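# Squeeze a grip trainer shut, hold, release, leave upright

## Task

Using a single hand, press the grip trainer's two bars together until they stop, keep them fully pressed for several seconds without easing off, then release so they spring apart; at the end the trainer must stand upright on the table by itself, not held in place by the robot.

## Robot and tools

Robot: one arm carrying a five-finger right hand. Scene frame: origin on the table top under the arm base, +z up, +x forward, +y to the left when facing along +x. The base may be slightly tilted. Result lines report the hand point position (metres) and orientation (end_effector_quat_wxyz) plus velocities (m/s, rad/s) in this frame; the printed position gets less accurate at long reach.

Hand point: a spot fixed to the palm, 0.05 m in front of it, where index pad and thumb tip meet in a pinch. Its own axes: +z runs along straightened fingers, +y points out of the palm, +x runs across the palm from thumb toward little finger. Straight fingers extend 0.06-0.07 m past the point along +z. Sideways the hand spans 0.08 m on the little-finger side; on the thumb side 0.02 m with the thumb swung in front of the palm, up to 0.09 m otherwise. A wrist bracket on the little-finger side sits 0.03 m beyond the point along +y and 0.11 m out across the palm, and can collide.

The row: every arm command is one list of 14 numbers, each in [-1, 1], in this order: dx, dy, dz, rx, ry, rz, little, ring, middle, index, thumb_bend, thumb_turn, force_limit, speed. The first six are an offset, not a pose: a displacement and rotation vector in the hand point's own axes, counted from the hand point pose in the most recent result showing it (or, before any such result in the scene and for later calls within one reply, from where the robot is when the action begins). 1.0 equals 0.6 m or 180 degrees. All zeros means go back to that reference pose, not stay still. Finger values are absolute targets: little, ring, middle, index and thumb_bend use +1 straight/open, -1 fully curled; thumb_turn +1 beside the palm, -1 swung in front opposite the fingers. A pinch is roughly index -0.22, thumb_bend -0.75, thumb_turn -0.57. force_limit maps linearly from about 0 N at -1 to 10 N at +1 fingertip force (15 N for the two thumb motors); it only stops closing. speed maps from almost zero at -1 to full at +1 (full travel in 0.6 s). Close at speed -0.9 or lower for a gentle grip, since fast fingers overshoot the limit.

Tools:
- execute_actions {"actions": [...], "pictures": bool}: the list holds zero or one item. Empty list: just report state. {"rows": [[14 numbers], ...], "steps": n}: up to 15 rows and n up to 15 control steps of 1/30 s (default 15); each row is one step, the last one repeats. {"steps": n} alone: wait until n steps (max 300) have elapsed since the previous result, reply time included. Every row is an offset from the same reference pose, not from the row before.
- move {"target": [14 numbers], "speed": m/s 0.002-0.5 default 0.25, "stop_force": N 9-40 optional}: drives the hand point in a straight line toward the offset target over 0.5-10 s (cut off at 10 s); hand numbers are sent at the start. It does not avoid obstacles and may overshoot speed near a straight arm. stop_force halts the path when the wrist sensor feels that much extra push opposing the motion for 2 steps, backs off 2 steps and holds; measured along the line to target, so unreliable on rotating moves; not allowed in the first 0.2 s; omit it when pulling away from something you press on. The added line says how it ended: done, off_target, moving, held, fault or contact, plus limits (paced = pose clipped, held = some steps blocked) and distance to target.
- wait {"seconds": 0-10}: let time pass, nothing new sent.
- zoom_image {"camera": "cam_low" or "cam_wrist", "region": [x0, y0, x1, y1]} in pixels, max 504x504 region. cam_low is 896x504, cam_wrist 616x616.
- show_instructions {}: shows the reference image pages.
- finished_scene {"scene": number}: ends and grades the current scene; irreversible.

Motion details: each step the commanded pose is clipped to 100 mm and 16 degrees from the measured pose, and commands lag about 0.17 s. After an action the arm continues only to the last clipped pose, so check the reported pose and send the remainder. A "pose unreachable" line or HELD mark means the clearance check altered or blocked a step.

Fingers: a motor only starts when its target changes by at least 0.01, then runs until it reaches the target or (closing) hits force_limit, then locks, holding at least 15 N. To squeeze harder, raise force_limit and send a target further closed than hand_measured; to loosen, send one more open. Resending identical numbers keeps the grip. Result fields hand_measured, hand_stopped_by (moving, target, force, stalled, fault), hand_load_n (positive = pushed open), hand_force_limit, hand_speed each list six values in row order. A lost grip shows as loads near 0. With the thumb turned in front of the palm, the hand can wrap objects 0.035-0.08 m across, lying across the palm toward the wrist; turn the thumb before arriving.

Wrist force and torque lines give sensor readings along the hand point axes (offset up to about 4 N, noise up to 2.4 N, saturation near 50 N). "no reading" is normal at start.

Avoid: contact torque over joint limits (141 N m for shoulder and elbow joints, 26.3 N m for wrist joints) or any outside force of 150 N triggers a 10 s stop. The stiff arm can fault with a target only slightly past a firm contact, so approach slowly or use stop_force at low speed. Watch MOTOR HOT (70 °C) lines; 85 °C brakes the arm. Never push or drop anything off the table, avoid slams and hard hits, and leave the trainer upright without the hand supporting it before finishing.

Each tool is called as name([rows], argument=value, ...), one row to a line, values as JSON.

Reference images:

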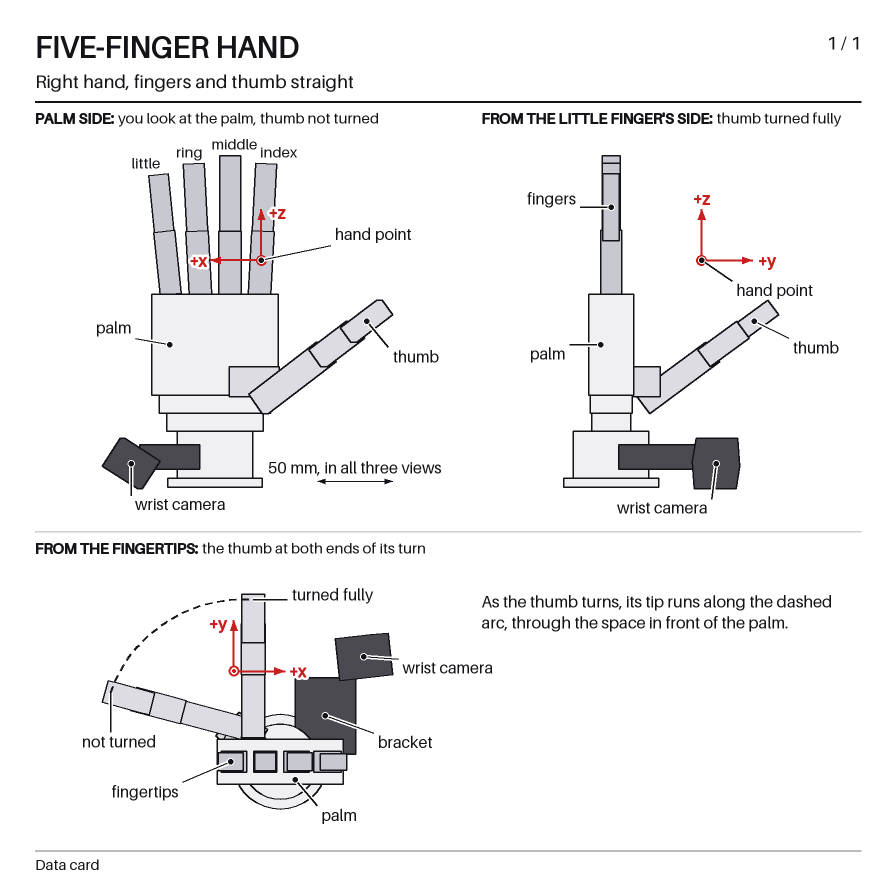

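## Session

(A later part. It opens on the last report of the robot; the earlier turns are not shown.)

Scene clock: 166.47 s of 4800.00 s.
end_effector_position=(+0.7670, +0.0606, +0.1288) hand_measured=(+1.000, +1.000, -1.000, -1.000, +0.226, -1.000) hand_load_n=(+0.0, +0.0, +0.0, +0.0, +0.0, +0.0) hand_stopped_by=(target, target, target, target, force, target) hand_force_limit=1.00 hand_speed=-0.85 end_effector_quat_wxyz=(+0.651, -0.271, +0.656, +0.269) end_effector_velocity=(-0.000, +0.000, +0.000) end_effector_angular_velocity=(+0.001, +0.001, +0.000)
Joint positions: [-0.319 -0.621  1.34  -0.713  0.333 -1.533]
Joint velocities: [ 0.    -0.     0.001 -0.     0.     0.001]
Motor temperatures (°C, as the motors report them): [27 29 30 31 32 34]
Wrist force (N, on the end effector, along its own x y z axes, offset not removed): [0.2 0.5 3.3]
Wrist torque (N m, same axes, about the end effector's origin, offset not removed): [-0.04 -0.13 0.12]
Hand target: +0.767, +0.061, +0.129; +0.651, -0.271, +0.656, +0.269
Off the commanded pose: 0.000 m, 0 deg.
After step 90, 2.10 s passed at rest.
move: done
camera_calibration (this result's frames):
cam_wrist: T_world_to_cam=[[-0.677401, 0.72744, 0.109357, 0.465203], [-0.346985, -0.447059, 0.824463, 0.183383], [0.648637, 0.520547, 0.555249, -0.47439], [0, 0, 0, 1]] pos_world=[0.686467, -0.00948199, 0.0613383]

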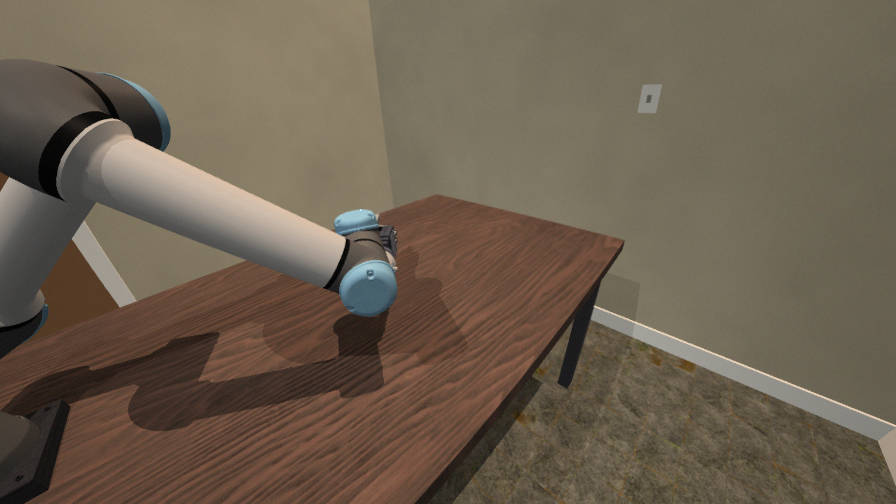

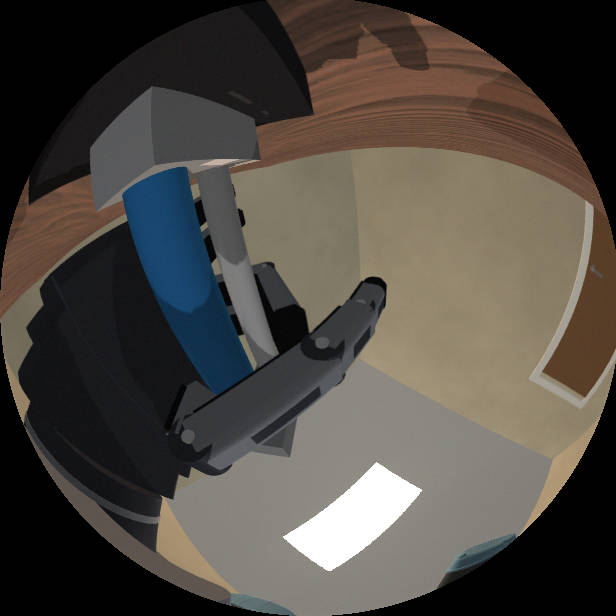

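move(target=[0,0,0,0,0,0,1,1,1,1,1,-1,1,0.3])

move(target=[0,-0.01,-0.25,0,0,0,1,1,1,1,1,-1,1,0.3], speed=0.1)

move(target=[0,0.17,-0.1,0.25,0,0,1,1,1,1,1,-1,1,0.3], speed=0.15)

Scene clock: 183.07 s of 4800.00 s.
end_effector_position=(+0.7670, +0.0606, +0.1288) hand_measured=(+1.000, +1.000, +1.000, +1.000, +1.000, -1.000) hand_load_n=(+0.0, +0.0, +0.0, +0.0, +0.0, +0.0) hand_stopped_by=(target, target, target, target, target, target) hand_force_limit=1.00 hand_speed=0.30 end_effector_quat_wxyz=(+0.651, -0.271, +0.656, +0.269) end_effector_velocity=(-0.000, +0.000, -0.000) end_effector_angular_velocity=(-0.000, +0.000, +0.000)
Joint positions: [-0.319 -0.621  1.34  -0.713  0.333 -1.533]
Joint velocities: [ 0.    -0.     0.001  0.001 -0.    -0.001]
Motor temperatures (°C, as the motors report them): [27 29 30 31 32 34]
Wrist force (N, on the end effector, along its own x y z axes, offset not removed): [-1.1 0.9 -0.7]
Wrist torque (N m, same axes, about the end effector's origin, offset not removed): [0.21 0.17 -0.26]
Hand target: +0.767, +0.061, +0.129; +0.651, -0.271, +0.656, +0.269
Off the commanded pose: 0.000 m, 0 deg.
After step 90, 12.40 s passed at rest.
move: done
camera_calibration (this result's frames):
cam_wrist: T_world_to_cam=[[-0.677399, 0.727441, 0.109363, 0.465201], [-0.346981, -0.447061, 0.824464, 0.18338], [0.648641, 0.520544, 0.555247, -0.474392], [0, 0, 0, 1]] pos_world=[0.686466, -0.00948173, 0.0613385]

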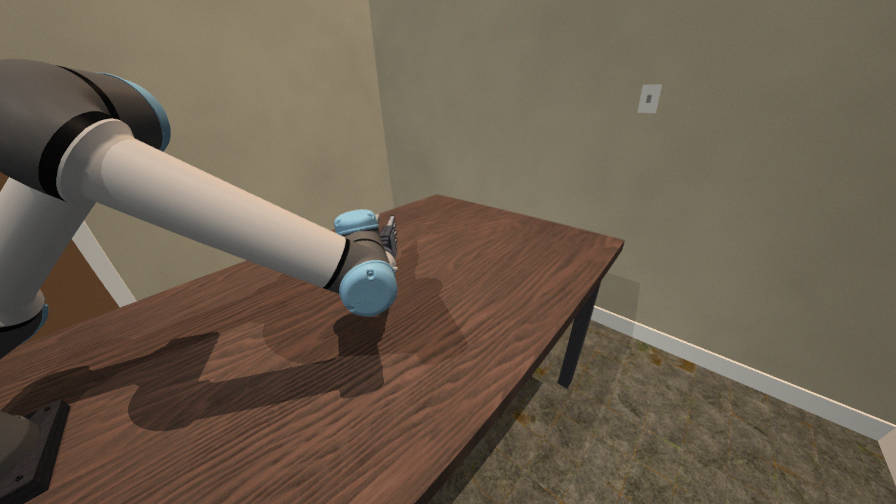

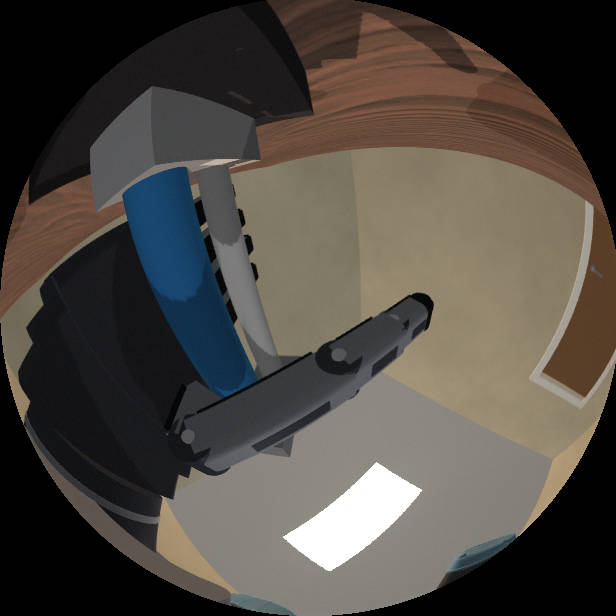

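Scene clock: 185.10 s of 4800.00 s.
end_effector_position=(+0.6651, -0.0493, +0.1299) hand_measured=(+1.000, +1.000, +1.000, +1.000, +1.000, -1.000) hand_load_n=(+0.0, +0.0, +0.0, +0.0, +0.0, +0.0) hand_stopped_by=(target, target, target, target, target, target) hand_force_limit=1.00 hand_speed=0.30 end_effector_quat_wxyz=(+0.651, -0.271, +0.656, +0.269) end_effector_velocity=(-0.001, -0.002, +0.000) end_effector_angular_velocity=(+0.002, +0.001, -0.000)
Joint positions: [-0.561 -0.716  1.549 -0.807  0.091 -1.553]
Joint velocities: [-0.004 -0.001  0.003 -0.007 -0.004  0.006]
Motor temperatures (°C, as the motors report them): [27 29 30 31 32 34]
Wrist force (N, on the end effector, along its own x y z axes, offset not removed): [1.1 1.1 -1.5]
Wrist torque (N m, same axes, about the end effector's origin, offset not removed): [0.03 -0.08 0.17]
Hand target: +0.665, -0.050, +0.130; +0.651, -0.271, +0.656, +0.269
Off the commanded pose: 0.000 m, 0 deg.
move: done
camera_calibration (this result's frames):
cam_wrist: T_world_to_cam=[[-0.677399, 0.727476, 0.109133, 0.476089], [-0.346951, -0.446776, 0.824631, 0.0978788], [0.648657, 0.520741, 0.555044, -0.351669], [0, 0, 0, 1]] pos_world=[0.584574, -0.119485, 0.062521]

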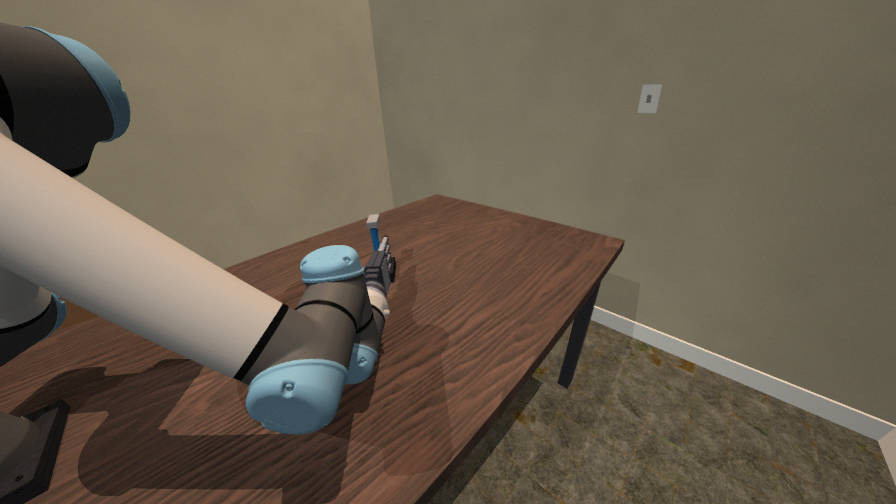

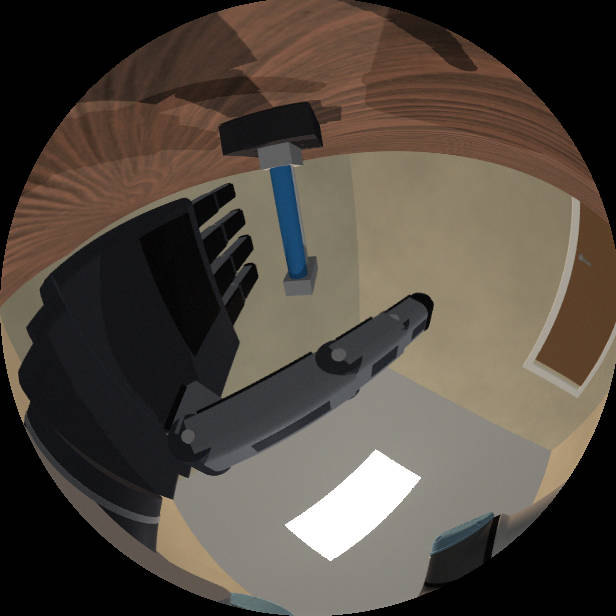

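Scene clock: 188.20 s of 4800.00 s.
end_effector_position=(+0.5509, -0.0195, +0.1309) hand_measured=(+1.000, +1.000, +1.000, +1.000, +1.000, -1.000) hand_load_n=(+0.0, +0.0, +0.0, +0.0, +0.0, +0.0) hand_stopped_by=(target, target, target, target, target, target) hand_force_limit=1.00 hand_speed=0.30 end_effector_quat_wxyz=(+0.705, -0.002, +0.709, -0.002) end_effector_velocity=(-0.001, +0.000, -0.000) end_effector_angular_velocity=(-0.001, -0.002, -0.013)
Joint positions: [-0.57  -1.115  2.426 -1.266  0.867 -1.57 ]
Joint velocities: [ 0.005 -0.002  0.009 -0.009  0.017  0.001]
Motor temperatures (°C, as the motors report them): [27 30 30 31 32 34]
Wrist force (N, on the end effector, along its own x y z axes, offset not removed): [-3.1 6.3 -2.1]
Wrist torque (N m, same axes, about the end effector's origin, offset not removed): [1.06 0.50 0.09]
Hand target: +0.551, -0.019, +0.131; +0.705, -0.001, +0.709, -0.003
Off the commanded pose: 0.001 m, 0 deg.
move: done
camera_calibration (this result's frames):
cam_wrist: T_world_to_cam=[[0.0337736, 0.994062, 0.103446, -0.0089072], [-0.562449, -0.0666537, 0.824141, 0.196953], [0.826142, -0.0860171, 0.556858, -0.403508], [0, 0, 0, 1]] pos_world=[0.444432, -0.0127266, 0.063301]

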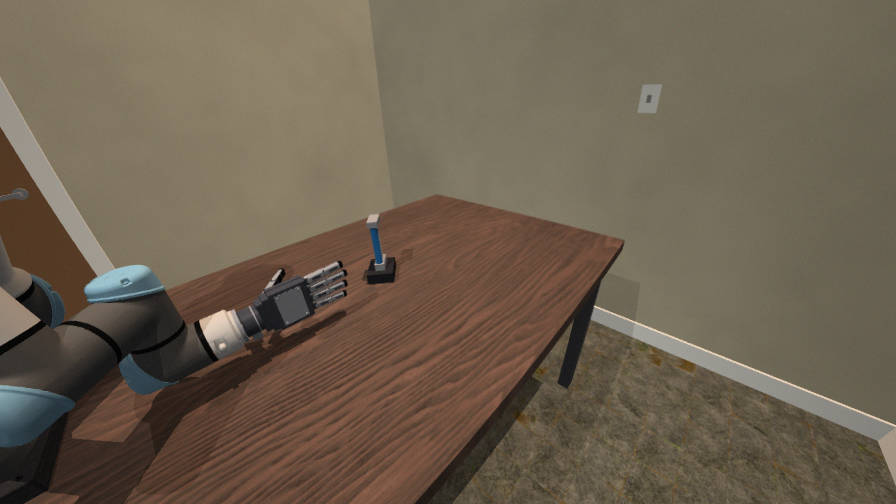

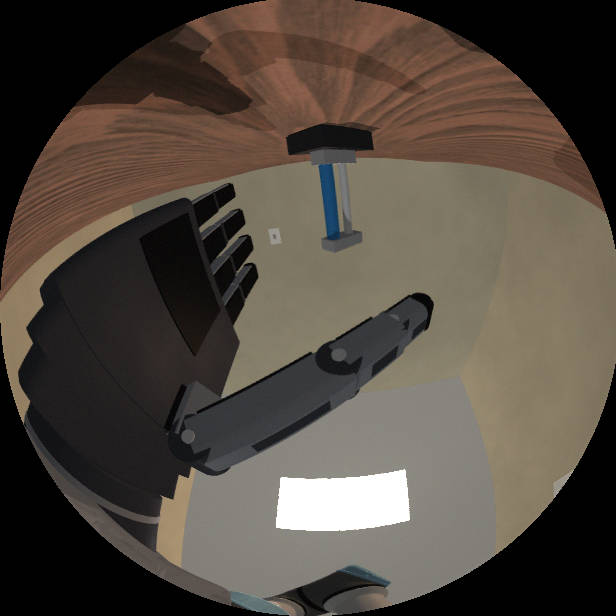

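move(target=[0.007,0.106,0.173,0.067,0,0,1,1,1,1,1,-1,1,0.3], speed=0.12)

move(target=[0,0,0.217,0,0,0,1,1,1,1,1,-1,1,0.3], speed=0.06, stop_force=10)

Scene clock: 208.97 s of 4800.00 s.
end_effector_position=(+0.6545, +0.0441, +0.1257) hand_measured=(+1.000, +1.000, +1.000, +1.000, +1.000, -1.000) hand_load_n=(+0.0, +0.0, +0.0, +0.0, +0.0, +0.0) hand_stopped_by=(target, target, target, target, target, target) hand_force_limit=1.00 hand_speed=0.30 end_effector_quat_wxyz=(+0.701, +0.072, +0.705, -0.077) end_effector_velocity=(+0.002, +0.001, -0.000) end_effector_angular_velocity=(+0.001, +0.001, -0.007)
Joint positions: [-0.117 -1.007  2.173 -1.127  1.529 -1.551]
Joint velocities: [ 0.008  0.003 -0.007  0.005  0.014  0.002]
Motor temperatures (°C, as the motors report them): [27 30 30 31 32 34]
Wrist force (N, on the end effector, along its own x y z axes, offset not removed): [-1.7 3.2 -0.5]
Wrist torque (N m, same axes, about the end effector's origin, offset not removed): [0.55 0.33 0.07]
Hand target: +0.655, +0.044, +0.126; +0.701, +0.072, +0.705, -0.077
Off the commanded pose: 0.000 m, 0 deg.
After step 90, 16.20 s passed at rest.
move: done
camera_calibration (this result's frames):
cam_wrist: T_world_to_cam=[[0.239871, 0.965381, 0.102475, -0.208612], [-0.56489, 0.0529489, 0.823466, 0.26018], [0.789532, -0.255413, 0.558035, -0.449464], [0, 0, 0, 1]] pos_world=[0.55188, 0.0728146, 0.057945]

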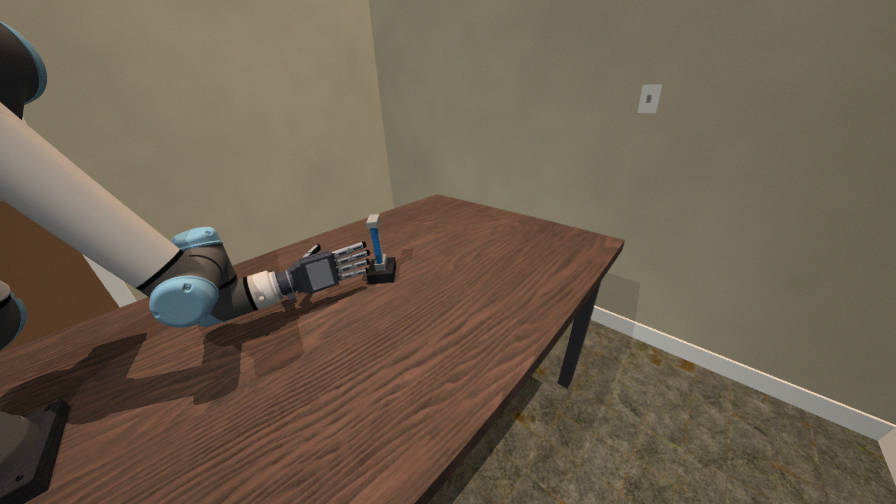

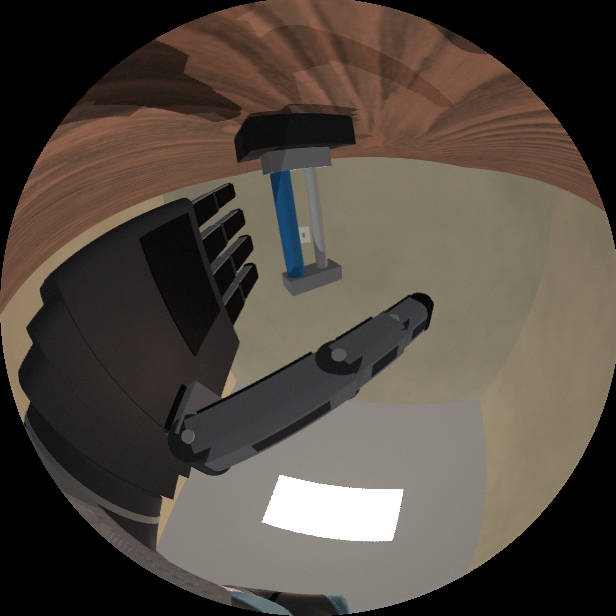

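Scene clock: 211.57 s of 4800.00 s.
end_effector_position=(+0.7815, +0.0169, +0.1249) hand_measured=(+1.000, +1.000, +1.000, +1.000, +1.000, -1.000) hand_load_n=(+0.0, +0.0, +0.0, +0.0, +0.0, +0.0) hand_stopped_by=(target, target, target, target, target, target) hand_force_limit=1.00 hand_speed=0.30 end_effector_quat_wxyz=(+0.701, +0.072, +0.705, -0.077) end_effector_velocity=(+0.003, -0.001, +0.000) end_effector_angular_velocity=(+0.001, -0.000, -0.001)
Joint positions: [-0.106 -0.831  1.788 -0.918  1.54  -1.55 ]
Joint velocities: [-0.     0.003 -0.008  0.005  0.001  0.001]
Motor temperatures (°C, as the motors report them): [27 30 30 31 32 34]
Wrist force (N, on the end effector, along its own x y z axes, offset not removed): [-0.2 4.0 -1.0]
Wrist torque (N m, same axes, about the end effector's origin, offset not removed): [0.63 0.07 0.12]
Hand target: +0.782, +0.017, +0.125; +0.701, +0.072, +0.705, -0.077
Off the commanded pose: 0.000 m, 0 deg.
move: done
camera_calibration (this result's frames):
cam_wrist: T_world_to_cam=[[0.239866, 0.965382, 0.10248, -0.21279], [-0.564909, 0.0529473, 0.823453, 0.33403], [0.789521, -0.25541, 0.558053, -0.556169], [0, 0, 0, 1]] pos_world=[0.678844, 0.0456862, 0.0571205]

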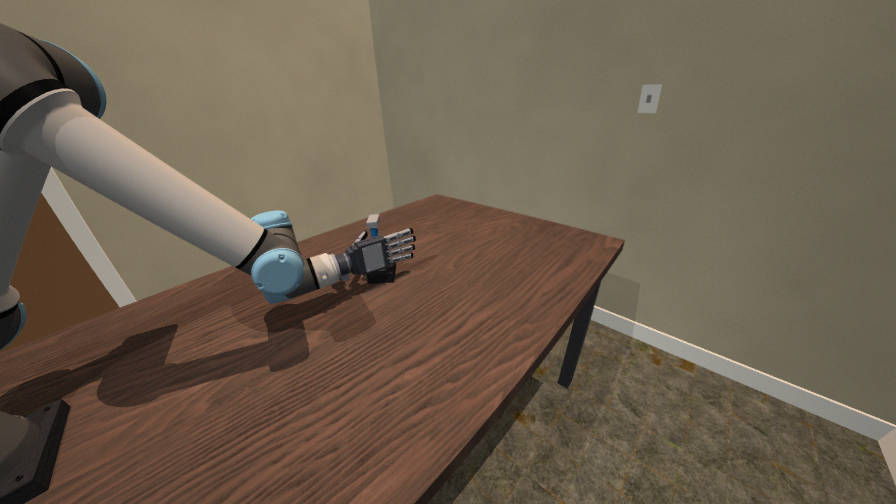

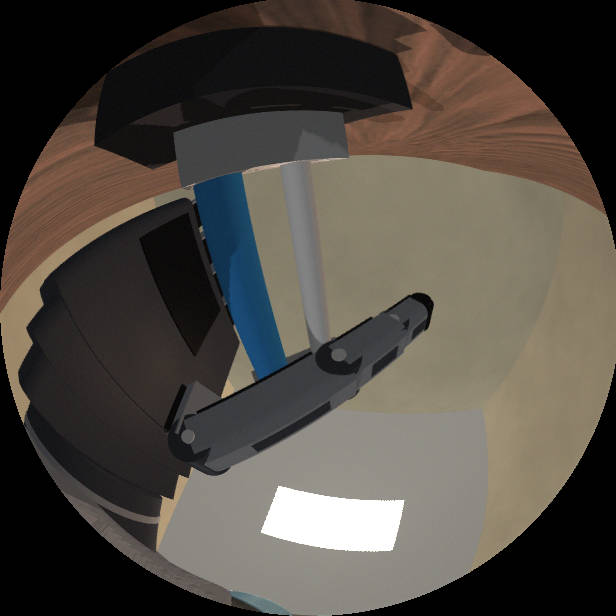

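move(target=[0,0.01,0,0,0,0,1,1,1,1,-0.8,-1,-0.7,-0.7], speed=0.02)

move(target=[0,0,0,0,0,0,-1,-1,-1,-1,-0.8,-1,0,-0.7])

Scene clock: 223.23 s of 4800.00 s.
end_effector_position=(+0.7827, +0.0228, +0.1248) hand_measured=(+1.000, +1.000, +1.000, +1.000, -0.628, -1.000) hand_load_n=(+0.0, +0.0, +0.0, +0.0, +2.0, +0.5) hand_stopped_by=(target, target, target, target, force, target) hand_force_limit=-0.70 hand_speed=-0.70 end_effector_quat_wxyz=(+0.701, +0.072, +0.705, -0.077) end_effector_velocity=(-0.001, +0.000, -0.001) end_effector_angular_velocity=(+0.000, +0.002, -0.000)
Joint positions: [-0.094 -0.83   1.783 -0.915  1.551 -1.55 ]
Joint velocities: [ 0.     0.     0.002  0.     0.    -0.   ]
Motor temperatures (°C, as the motors report them): [27 30 30 31 32 34]
Wrist force (N, on the end effector, along its own x y z axes, offset not removed): [0.1 -0.6 -1.7]
Wrist torque (N m, same axes, about the end effector's origin, offset not removed): [-0.34 -0.11 -0.21]
Hand target: +0.783, +0.023, +0.125; +0.701, +0.072, +0.705, -0.077
Off the commanded pose: 0.000 m, 0 deg.
After step 90, 3.23 s passed at rest.
move: done
camera_calibration (this result's frames):
cam_wrist: T_world_to_cam=[[0.239843, 0.965387, 0.102485, -0.218756], [-0.56491, 0.0529301, 0.823453, 0.334459], [0.789527, -0.255394, 0.558052, -0.555637], [0, 0, 0, 1]] pos_world=[0.680097, 0.0515749, 0.0570826]

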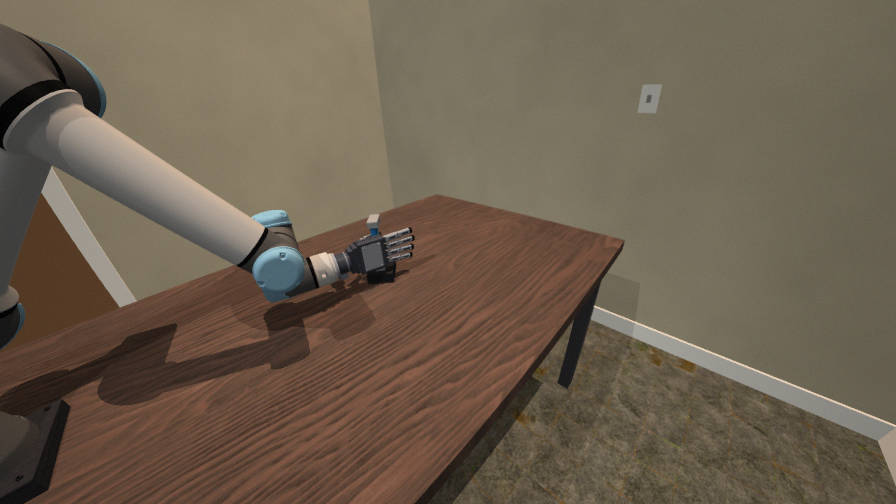

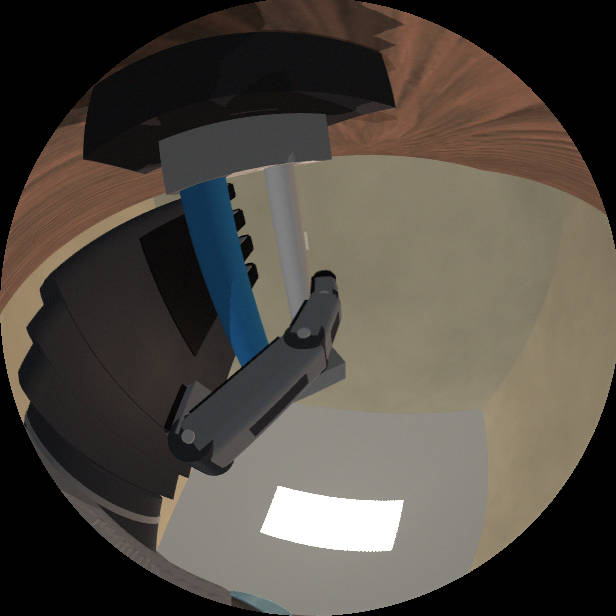

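Scene clock: 227.33 s of 4800.00 s.
end_effector_position=(+0.7827, +0.0228, +0.1248) hand_measured=(-0.914, -0.880, -0.246, -0.280, -0.626, -1.000) hand_load_n=(+6.0, +1.0, +6.0, +8.0, +3.5, -3.0) hand_stopped_by=(force, force, force, force, force, target) hand_force_limit=0.00 hand_speed=-0.70 end_effector_quat_wxyz=(+0.701, +0.072, +0.705, -0.077) end_effector_velocity=(-0.000, +0.000, -0.000) end_effector_angular_velocity=(+0.001, +0.001, +0.001)
Joint positions: [-0.094 -0.83   1.783 -0.915  1.551 -1.55 ]
Joint velocities: [ 0.    -0.     0.001  0.001 -0.     0.001]
Motor temperatures (°C, as the motors report them): [27 30 30 31 32 34]
Wrist force (N, on the end effector, along its own x y z axes, offset not removed): [3.9 3.2 1.9]
Wrist torque (N m, same axes, about the end effector's origin, offset not removed): [0.37 -0.89 0.51]
Hand target: +0.783, +0.023, +0.125; +0.701, +0.072, +0.705, -0.077
Off the commanded pose: 0.000 m, 0 deg.
move: done
camera_calibration (this result's frames):
cam_wrist: T_world_to_cam=[[0.23985, 0.965384, 0.102497, -0.21876], [-0.564895, 0.0529192, 0.823464, 0.334457], [0.789535, -0.255408, 0.558034, -0.555636], [0, 0, 0, 1]] pos_world=[0.680097, 0.0515743, 0.0570721]

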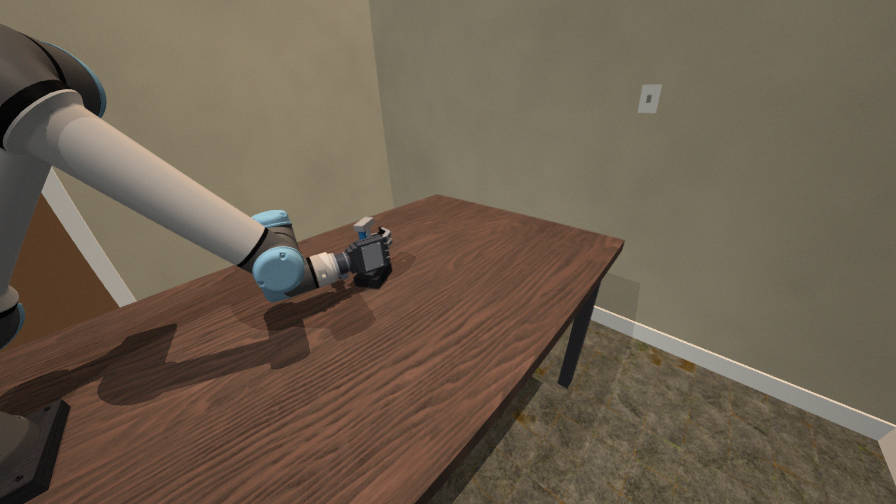

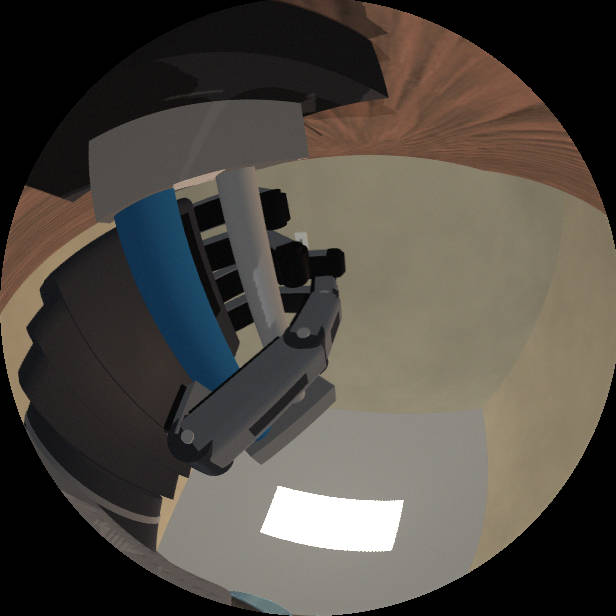

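move(target=[0,0,0,0,0,0,-0.99,-0.99,0.1,0.1,-1,-1,1,-0.7])

Scene clock: 236.27 s of 4800.00 s.
end_effector_position=(+0.7827, +0.0228, +0.1248) hand_measured=(-0.988, -0.970, +0.100, +0.100, -0.996, -1.000) hand_load_n=(+5.5, +9.5, +0.0, +0.0, +2.5, +0.5) hand_stopped_by=(target, force, target, target, target, target) hand_force_limit=1.00 hand_speed=-0.70 end_effector_quat_wxyz=(+0.701, +0.072, +0.705, -0.077) end_effector_velocity=(+0.000, -0.000, +0.000) end_effector_angular_velocity=(+0.000, -0.001, -0.000)
Joint positions: [-0.094 -0.83   1.783 -0.915  1.551 -1.55 ]
Joint velocities: [-0. -0.  0. -0. -0.  0.]
Motor temperatures (°C, as the motors report them): [27 30 30 31 32 34]
Wrist force (N, on the end effector, along its own x y z axes, offset not removed): [1.9 1.2 1.3]
Wrist torque (N m, same axes, about the end effector's origin, offset not removed): [-0.09 -0.24 0.38]
Hand target: +0.783, +0.023, +0.125; +0.701, +0.072, +0.705, -0.077
Off the commanded pose: 0.000 m, 0 deg.
After step 90, 4.50 s passed at rest.
move: done
camera_calibration (this result's frames):
cam_wrist: T_world_to_cam=[[0.239851, 0.965384, 0.102497, -0.21876], [-0.564885, 0.0529169, 0.823471, 0.334451], [0.789542, -0.255409, 0.558023, -0.555632], [0, 0, 0, 1]] pos_world=[0.680091, 0.0515754, 0.0570672]

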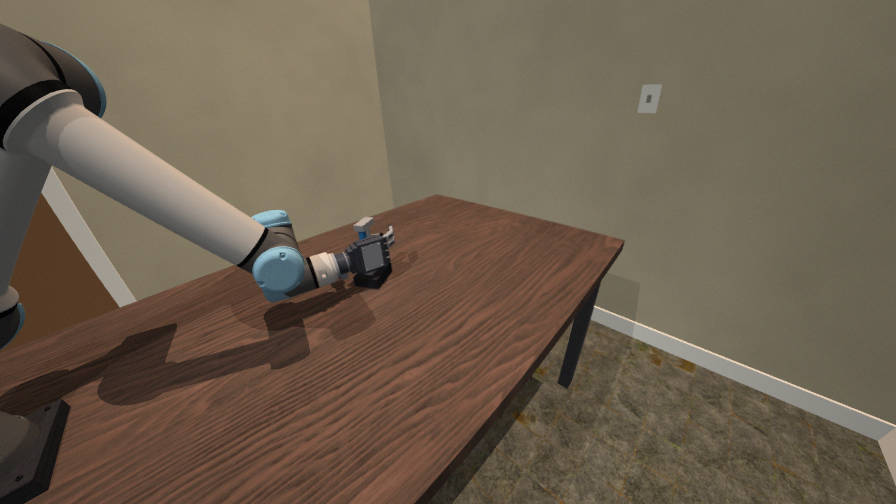

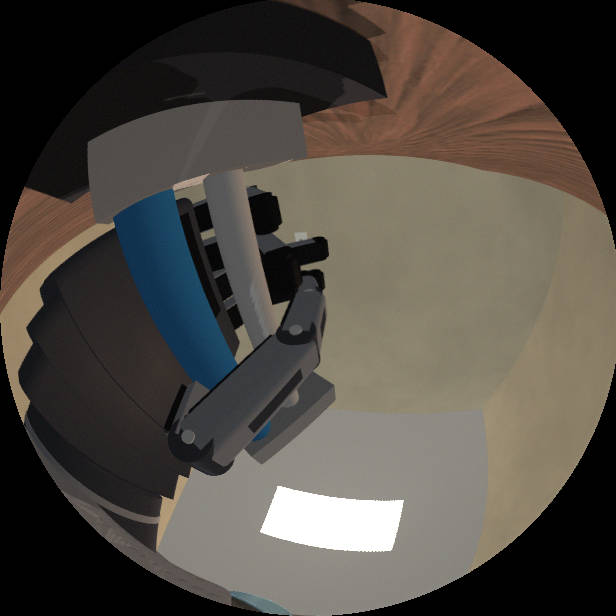

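move(target=[0,0,0,0,0,0,-0.99,-0.99,0.1,0.1,0.3,-1,1,-0.2])

move(target=[0,0,0,0,0,0,-1,-1,-1,-1,0.3,-1,1,-0.6])

zoom_image(camera="cam_wrist", region=[60, 80, 400, 480])

Scene clock: 266.73 s of 4800.00 s.
end_effector_position=(+0.7827, +0.0228, +0.1248) hand_measured=(-0.988, -0.970, +0.100, +0.100, +0.300, -1.000) hand_load_n=(+6.5, +11.0, +0.0, +0.0, +0.0, +0.5) hand_stopped_by=(target, force, target, target, target, target) hand_force_limit=1.00 hand_speed=-0.20 end_effector_quat_wxyz=(+0.701, +0.072, +0.705, -0.077) end_effector_velocity=(-0.000, +0.001, -0.001) end_effector_angular_velocity=(-0.002, +0.001, +0.001)
Joint positions: [-0.094 -0.83   1.783 -0.915  1.551 -1.55 ]
Joint velocities: [ 0.001  0.001  0.    -0.    -0.    -0.002]
Motor temperatures (°C, as the motors report them): [27 30 30 31 32 34]
Wrist force (N, on the end effector, along its own x y z axes, offset not removed): [-1.3 6.0 3.3]
Wrist torque (N m, same axes, about the end effector's origin, offset not removed): [0.74 -0.17 0.57]
Hand target: +0.783, +0.023, +0.125; +0.701, +0.072, +0.705, -0.077
Off the commanded pose: 0.000 m, 0 deg.
After step 90, 25.63 s passed at rest.
move: done
camera_calibration (this result's frames):
cam_wrist: T_world_to_cam=[[0.239849, 0.965384, 0.102497, -0.21876], [-0.564896, 0.0529192, 0.823464, 0.334458], [0.789535, -0.255407, 0.558034, -0.555636], [0, 0, 0, 1]] pos_world=[0.680097, 0.0515743, 0.0570723]

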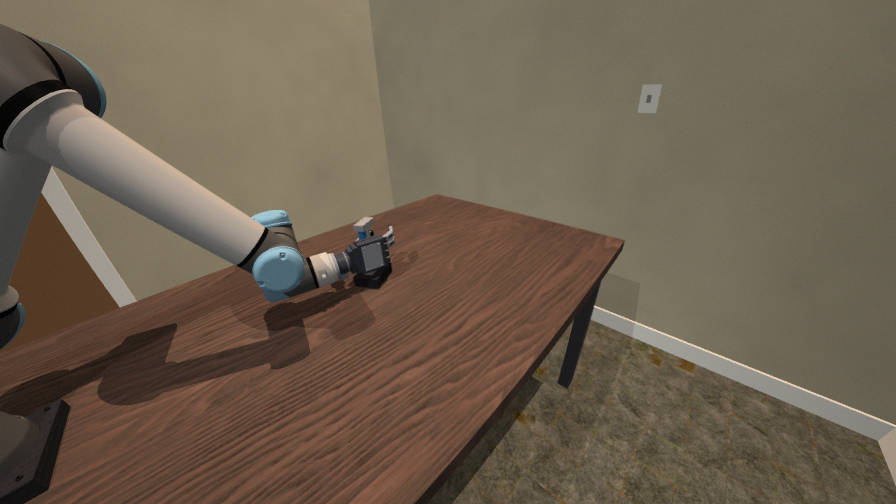

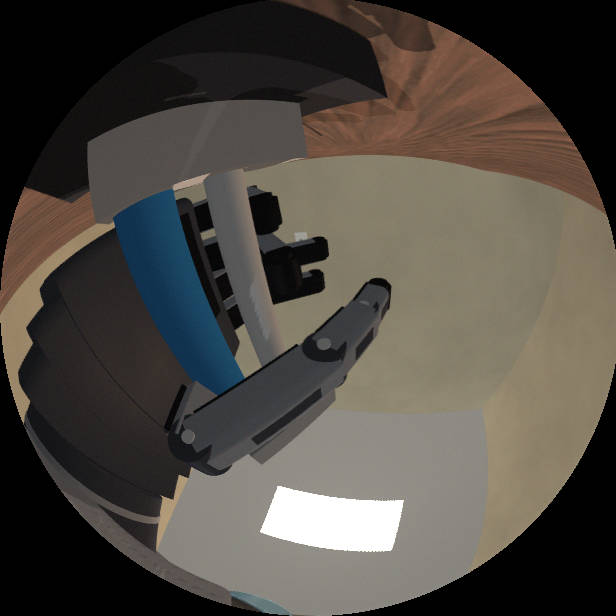

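Scene clock: 268.67 s of 4800.00 s.
end_effector_position=(+0.7827, +0.0228, +0.1248) hand_measured=(-0.998, -0.970, -0.996, -0.998, +0.300, -1.000) hand_load_n=(+1.5, +0.5, +9.5, +8.5, +0.0, +0.0) hand_stopped_by=(target, force, force, target, target, target) hand_force_limit=1.00 hand_speed=-0.60 end_effector_quat_wxyz=(+0.701, +0.072, +0.705, -0.077) end_effector_velocity=(-0.000, +0.000, -0.000) end_effector_angular_velocity=(+0.001, +0.001, +0.000)
Joint positions: [-0.094 -0.83   1.783 -0.915  1.551 -1.55 ]
Joint velocities: [0.    0.    0.    0.    0.    0.001]
Motor temperatures (°C, as the motors report them): [27 30 30 31 32 34]
Wrist force (N, on the end effector, along its own x y z axes, offset not removed): [2.7 0.1 -1.8]
Wrist torque (N m, same axes, about the end effector's origin, offset not removed): [-0.14 -0.30 0.42]
Hand target: +0.783, +0.023, +0.125; +0.701, +0.072, +0.705, -0.077
Off the commanded pose: 0.000 m, 0 deg.
move: done
camera_calibration (this result's frames):
cam_wrist: T_world_to_cam=[[0.23985, 0.965384, 0.102497, -0.21876], [-0.564896, 0.0529193, 0.823464, 0.334458], [0.789535, -0.255407, 0.558034, -0.555636], [0, 0, 0, 1]] pos_world=[0.680097, 0.0515743, 0.0570722]

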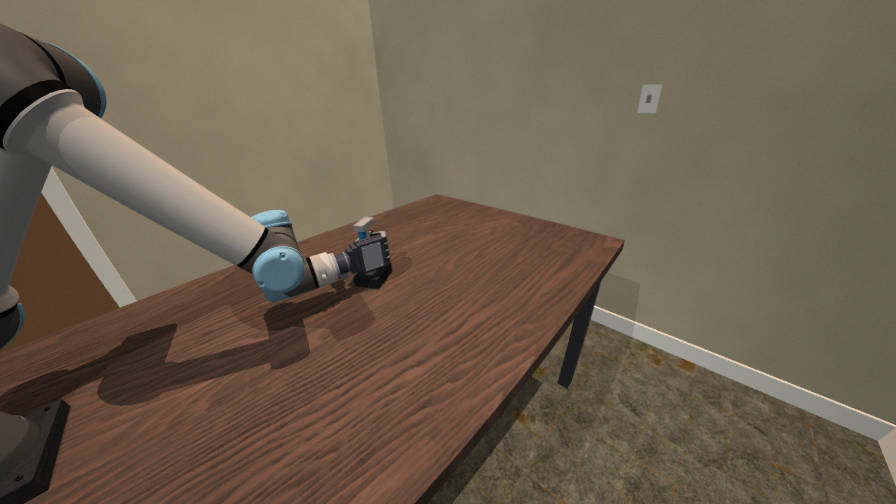

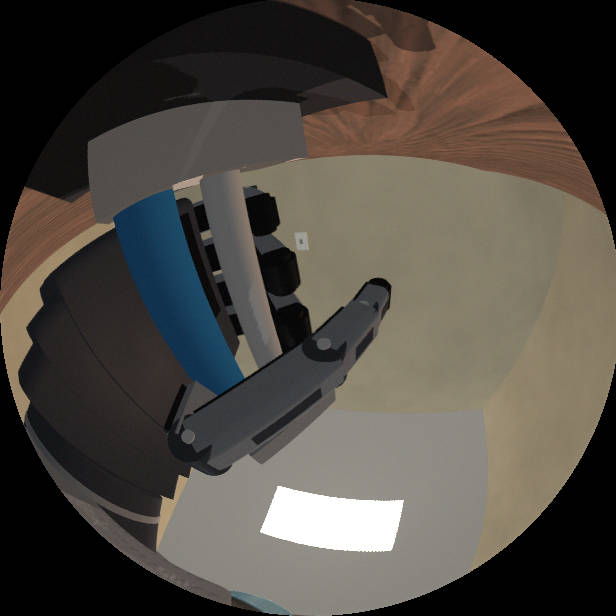

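Region (60, 80, 400, 480) of cam_wrist's 616x616 image, scaled by 1.260, with more detail than that image has; it fills the left 428 columns of this view, and the rest is white.

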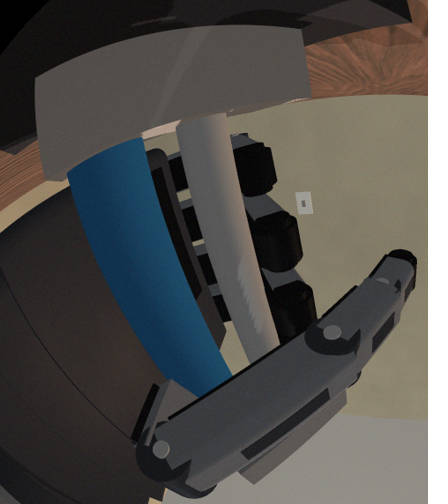

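move(target=[0,0,0,0,0,0,0.2,0.2,0.2,0.2,1,-1,1,-0.3])

move(target=[0,-0.027,-0.008,0.11,0,0,0.2,0.2,0.2,0.2,1,-1,1,-0.3], speed=0.05)

Scene clock: 295.57 s of 4800.00 s.
end_effector_position=(+0.7827, +0.0228, +0.1248) hand_measured=(+0.200, +0.200, +0.200, +0.200, +1.000, -1.000) hand_load_n=(+0.0, +0.0, +0.0, +0.0, +0.0, +0.0) hand_stopped_by=(target, target, target, target, target, target) hand_force_limit=1.00 hand_speed=-0.30 end_effector_quat_wxyz=(+0.701, +0.072, +0.705, -0.077) end_effector_velocity=(-0.000, -0.000, -0.001) end_effector_angular_velocity=(+0.001, +0.001, -0.001)
Joint positions: [-0.094 -0.83   1.783 -0.915  1.551 -1.55 ]
Joint velocities: [-0.001  0.     0.001  0.    -0.     0.   ]
Motor temperatures (°C, as the motors report them): [27 30 30 31 32 34]
Wrist force (N, on the end effector, along its own x y z axes, offset not removed): [0.7 0.7 -0.8]
Wrist torque (N m, same axes, about the end effector's origin, offset not removed): [0.35 -0.23 0.01]
Hand target: +0.783, +0.023, +0.125; +0.701, +0.072, +0.705, -0.077
Off the commanded pose: 0.000 m, 0 deg.
After step 90, 22.60 s passed at rest.
move: done
camera_calibration (this result's frames):
cam_wrist: T_world_to_cam=[[0.23985, 0.965384, 0.102497, -0.21876], [-0.564896, 0.0529193, 0.823464, 0.334458], [0.789535, -0.255407, 0.558034, -0.555636], [0, 0, 0, 1]] pos_world=[0.680097, 0.0515742, 0.0570723]

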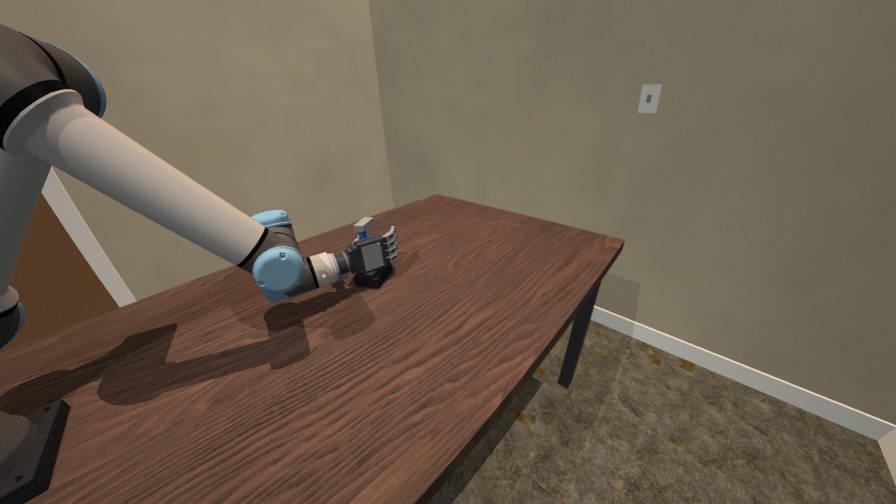

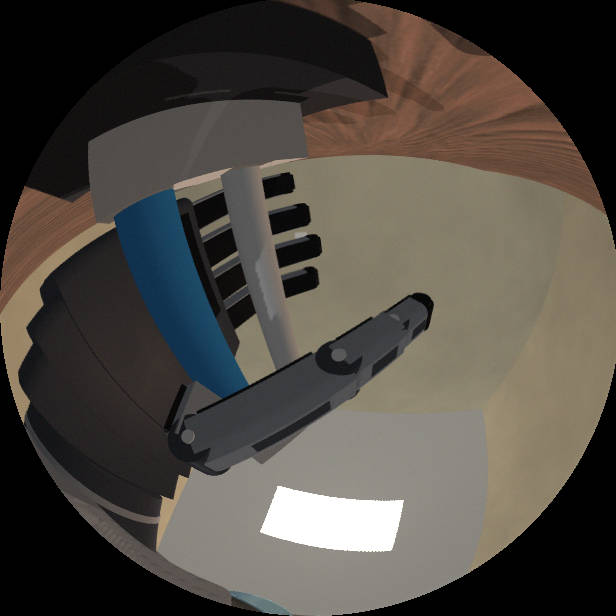

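Scene clock: 299.33 s of 4800.00 s.
end_effector_position=(+0.7747, +0.0081, +0.1249) hand_measured=(+0.200, +0.200, +0.200, +0.200, +1.000, -1.000) hand_load_n=(+0.0, +0.0, +0.0, +0.0, +0.0, +0.0) hand_stopped_by=(target, target, target, target, target, target) hand_force_limit=1.00 hand_speed=-0.30 end_effector_quat_wxyz=(+0.678, +0.191, +0.682, -0.196) end_effector_velocity=(-0.000, -0.001, -0.000) end_effector_angular_velocity=(+0.001, -0.001, -0.013)
Joint positions: [ 0.046 -0.815  1.742 -0.877  2.035 -1.541]
Joint velocities: [ 0.005  0.002 -0.005  0.003  0.019  0.002]
Motor temperatures (°C, as the motors report them): [27 30 30 31 32 34]
Wrist force (N, on the end effector, along its own x y z axes, offset not removed): [-0.1 -0.4 0.7]
Wrist torque (N m, same axes, about the end effector's origin, offset not removed): [0.10 0.02 0.13]
Hand target: +0.775, +0.008, +0.125; +0.678, +0.192, +0.682, -0.197
Off the commanded pose: 0.000 m, 0 deg.
move: done
camera_calibration (this result's frames):
cam_wrist: T_world_to_cam=[[0.551254, 0.828162, 0.101329, -0.442602], [-0.515031, 0.242219, 0.822237, 0.29059], [0.656401, -0.505449, 0.560053, -0.448193], [0, 0, 0, 1]] pos_world=[0.687844, 0.069621, 0.0569262]

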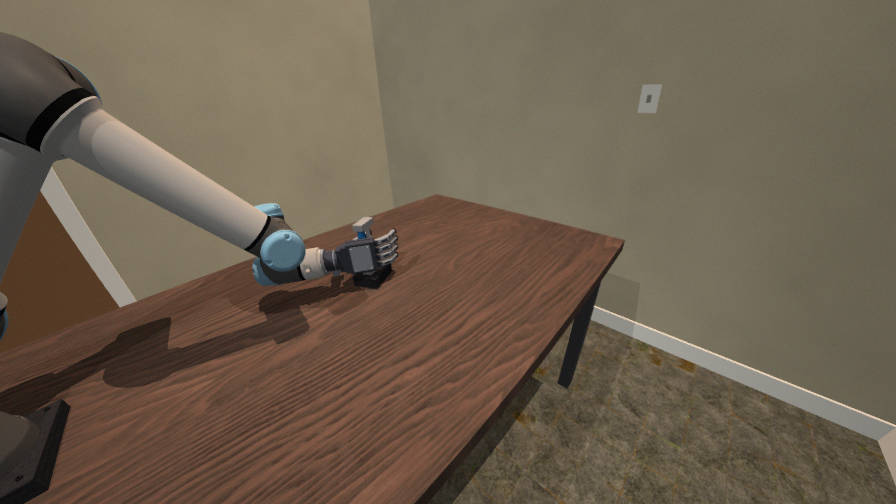

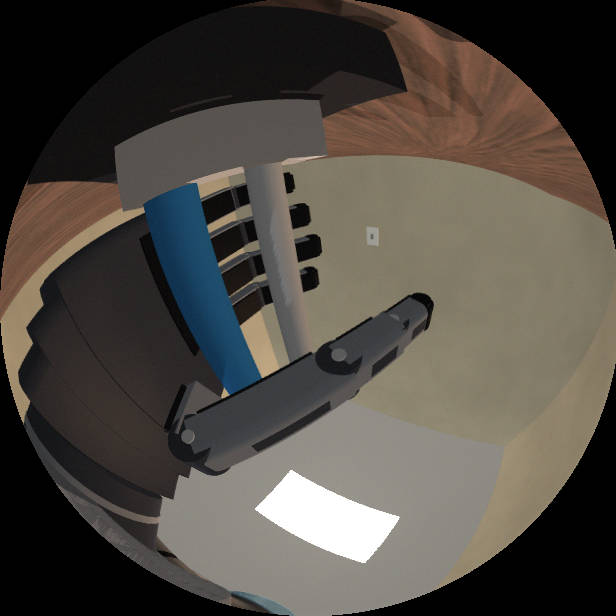

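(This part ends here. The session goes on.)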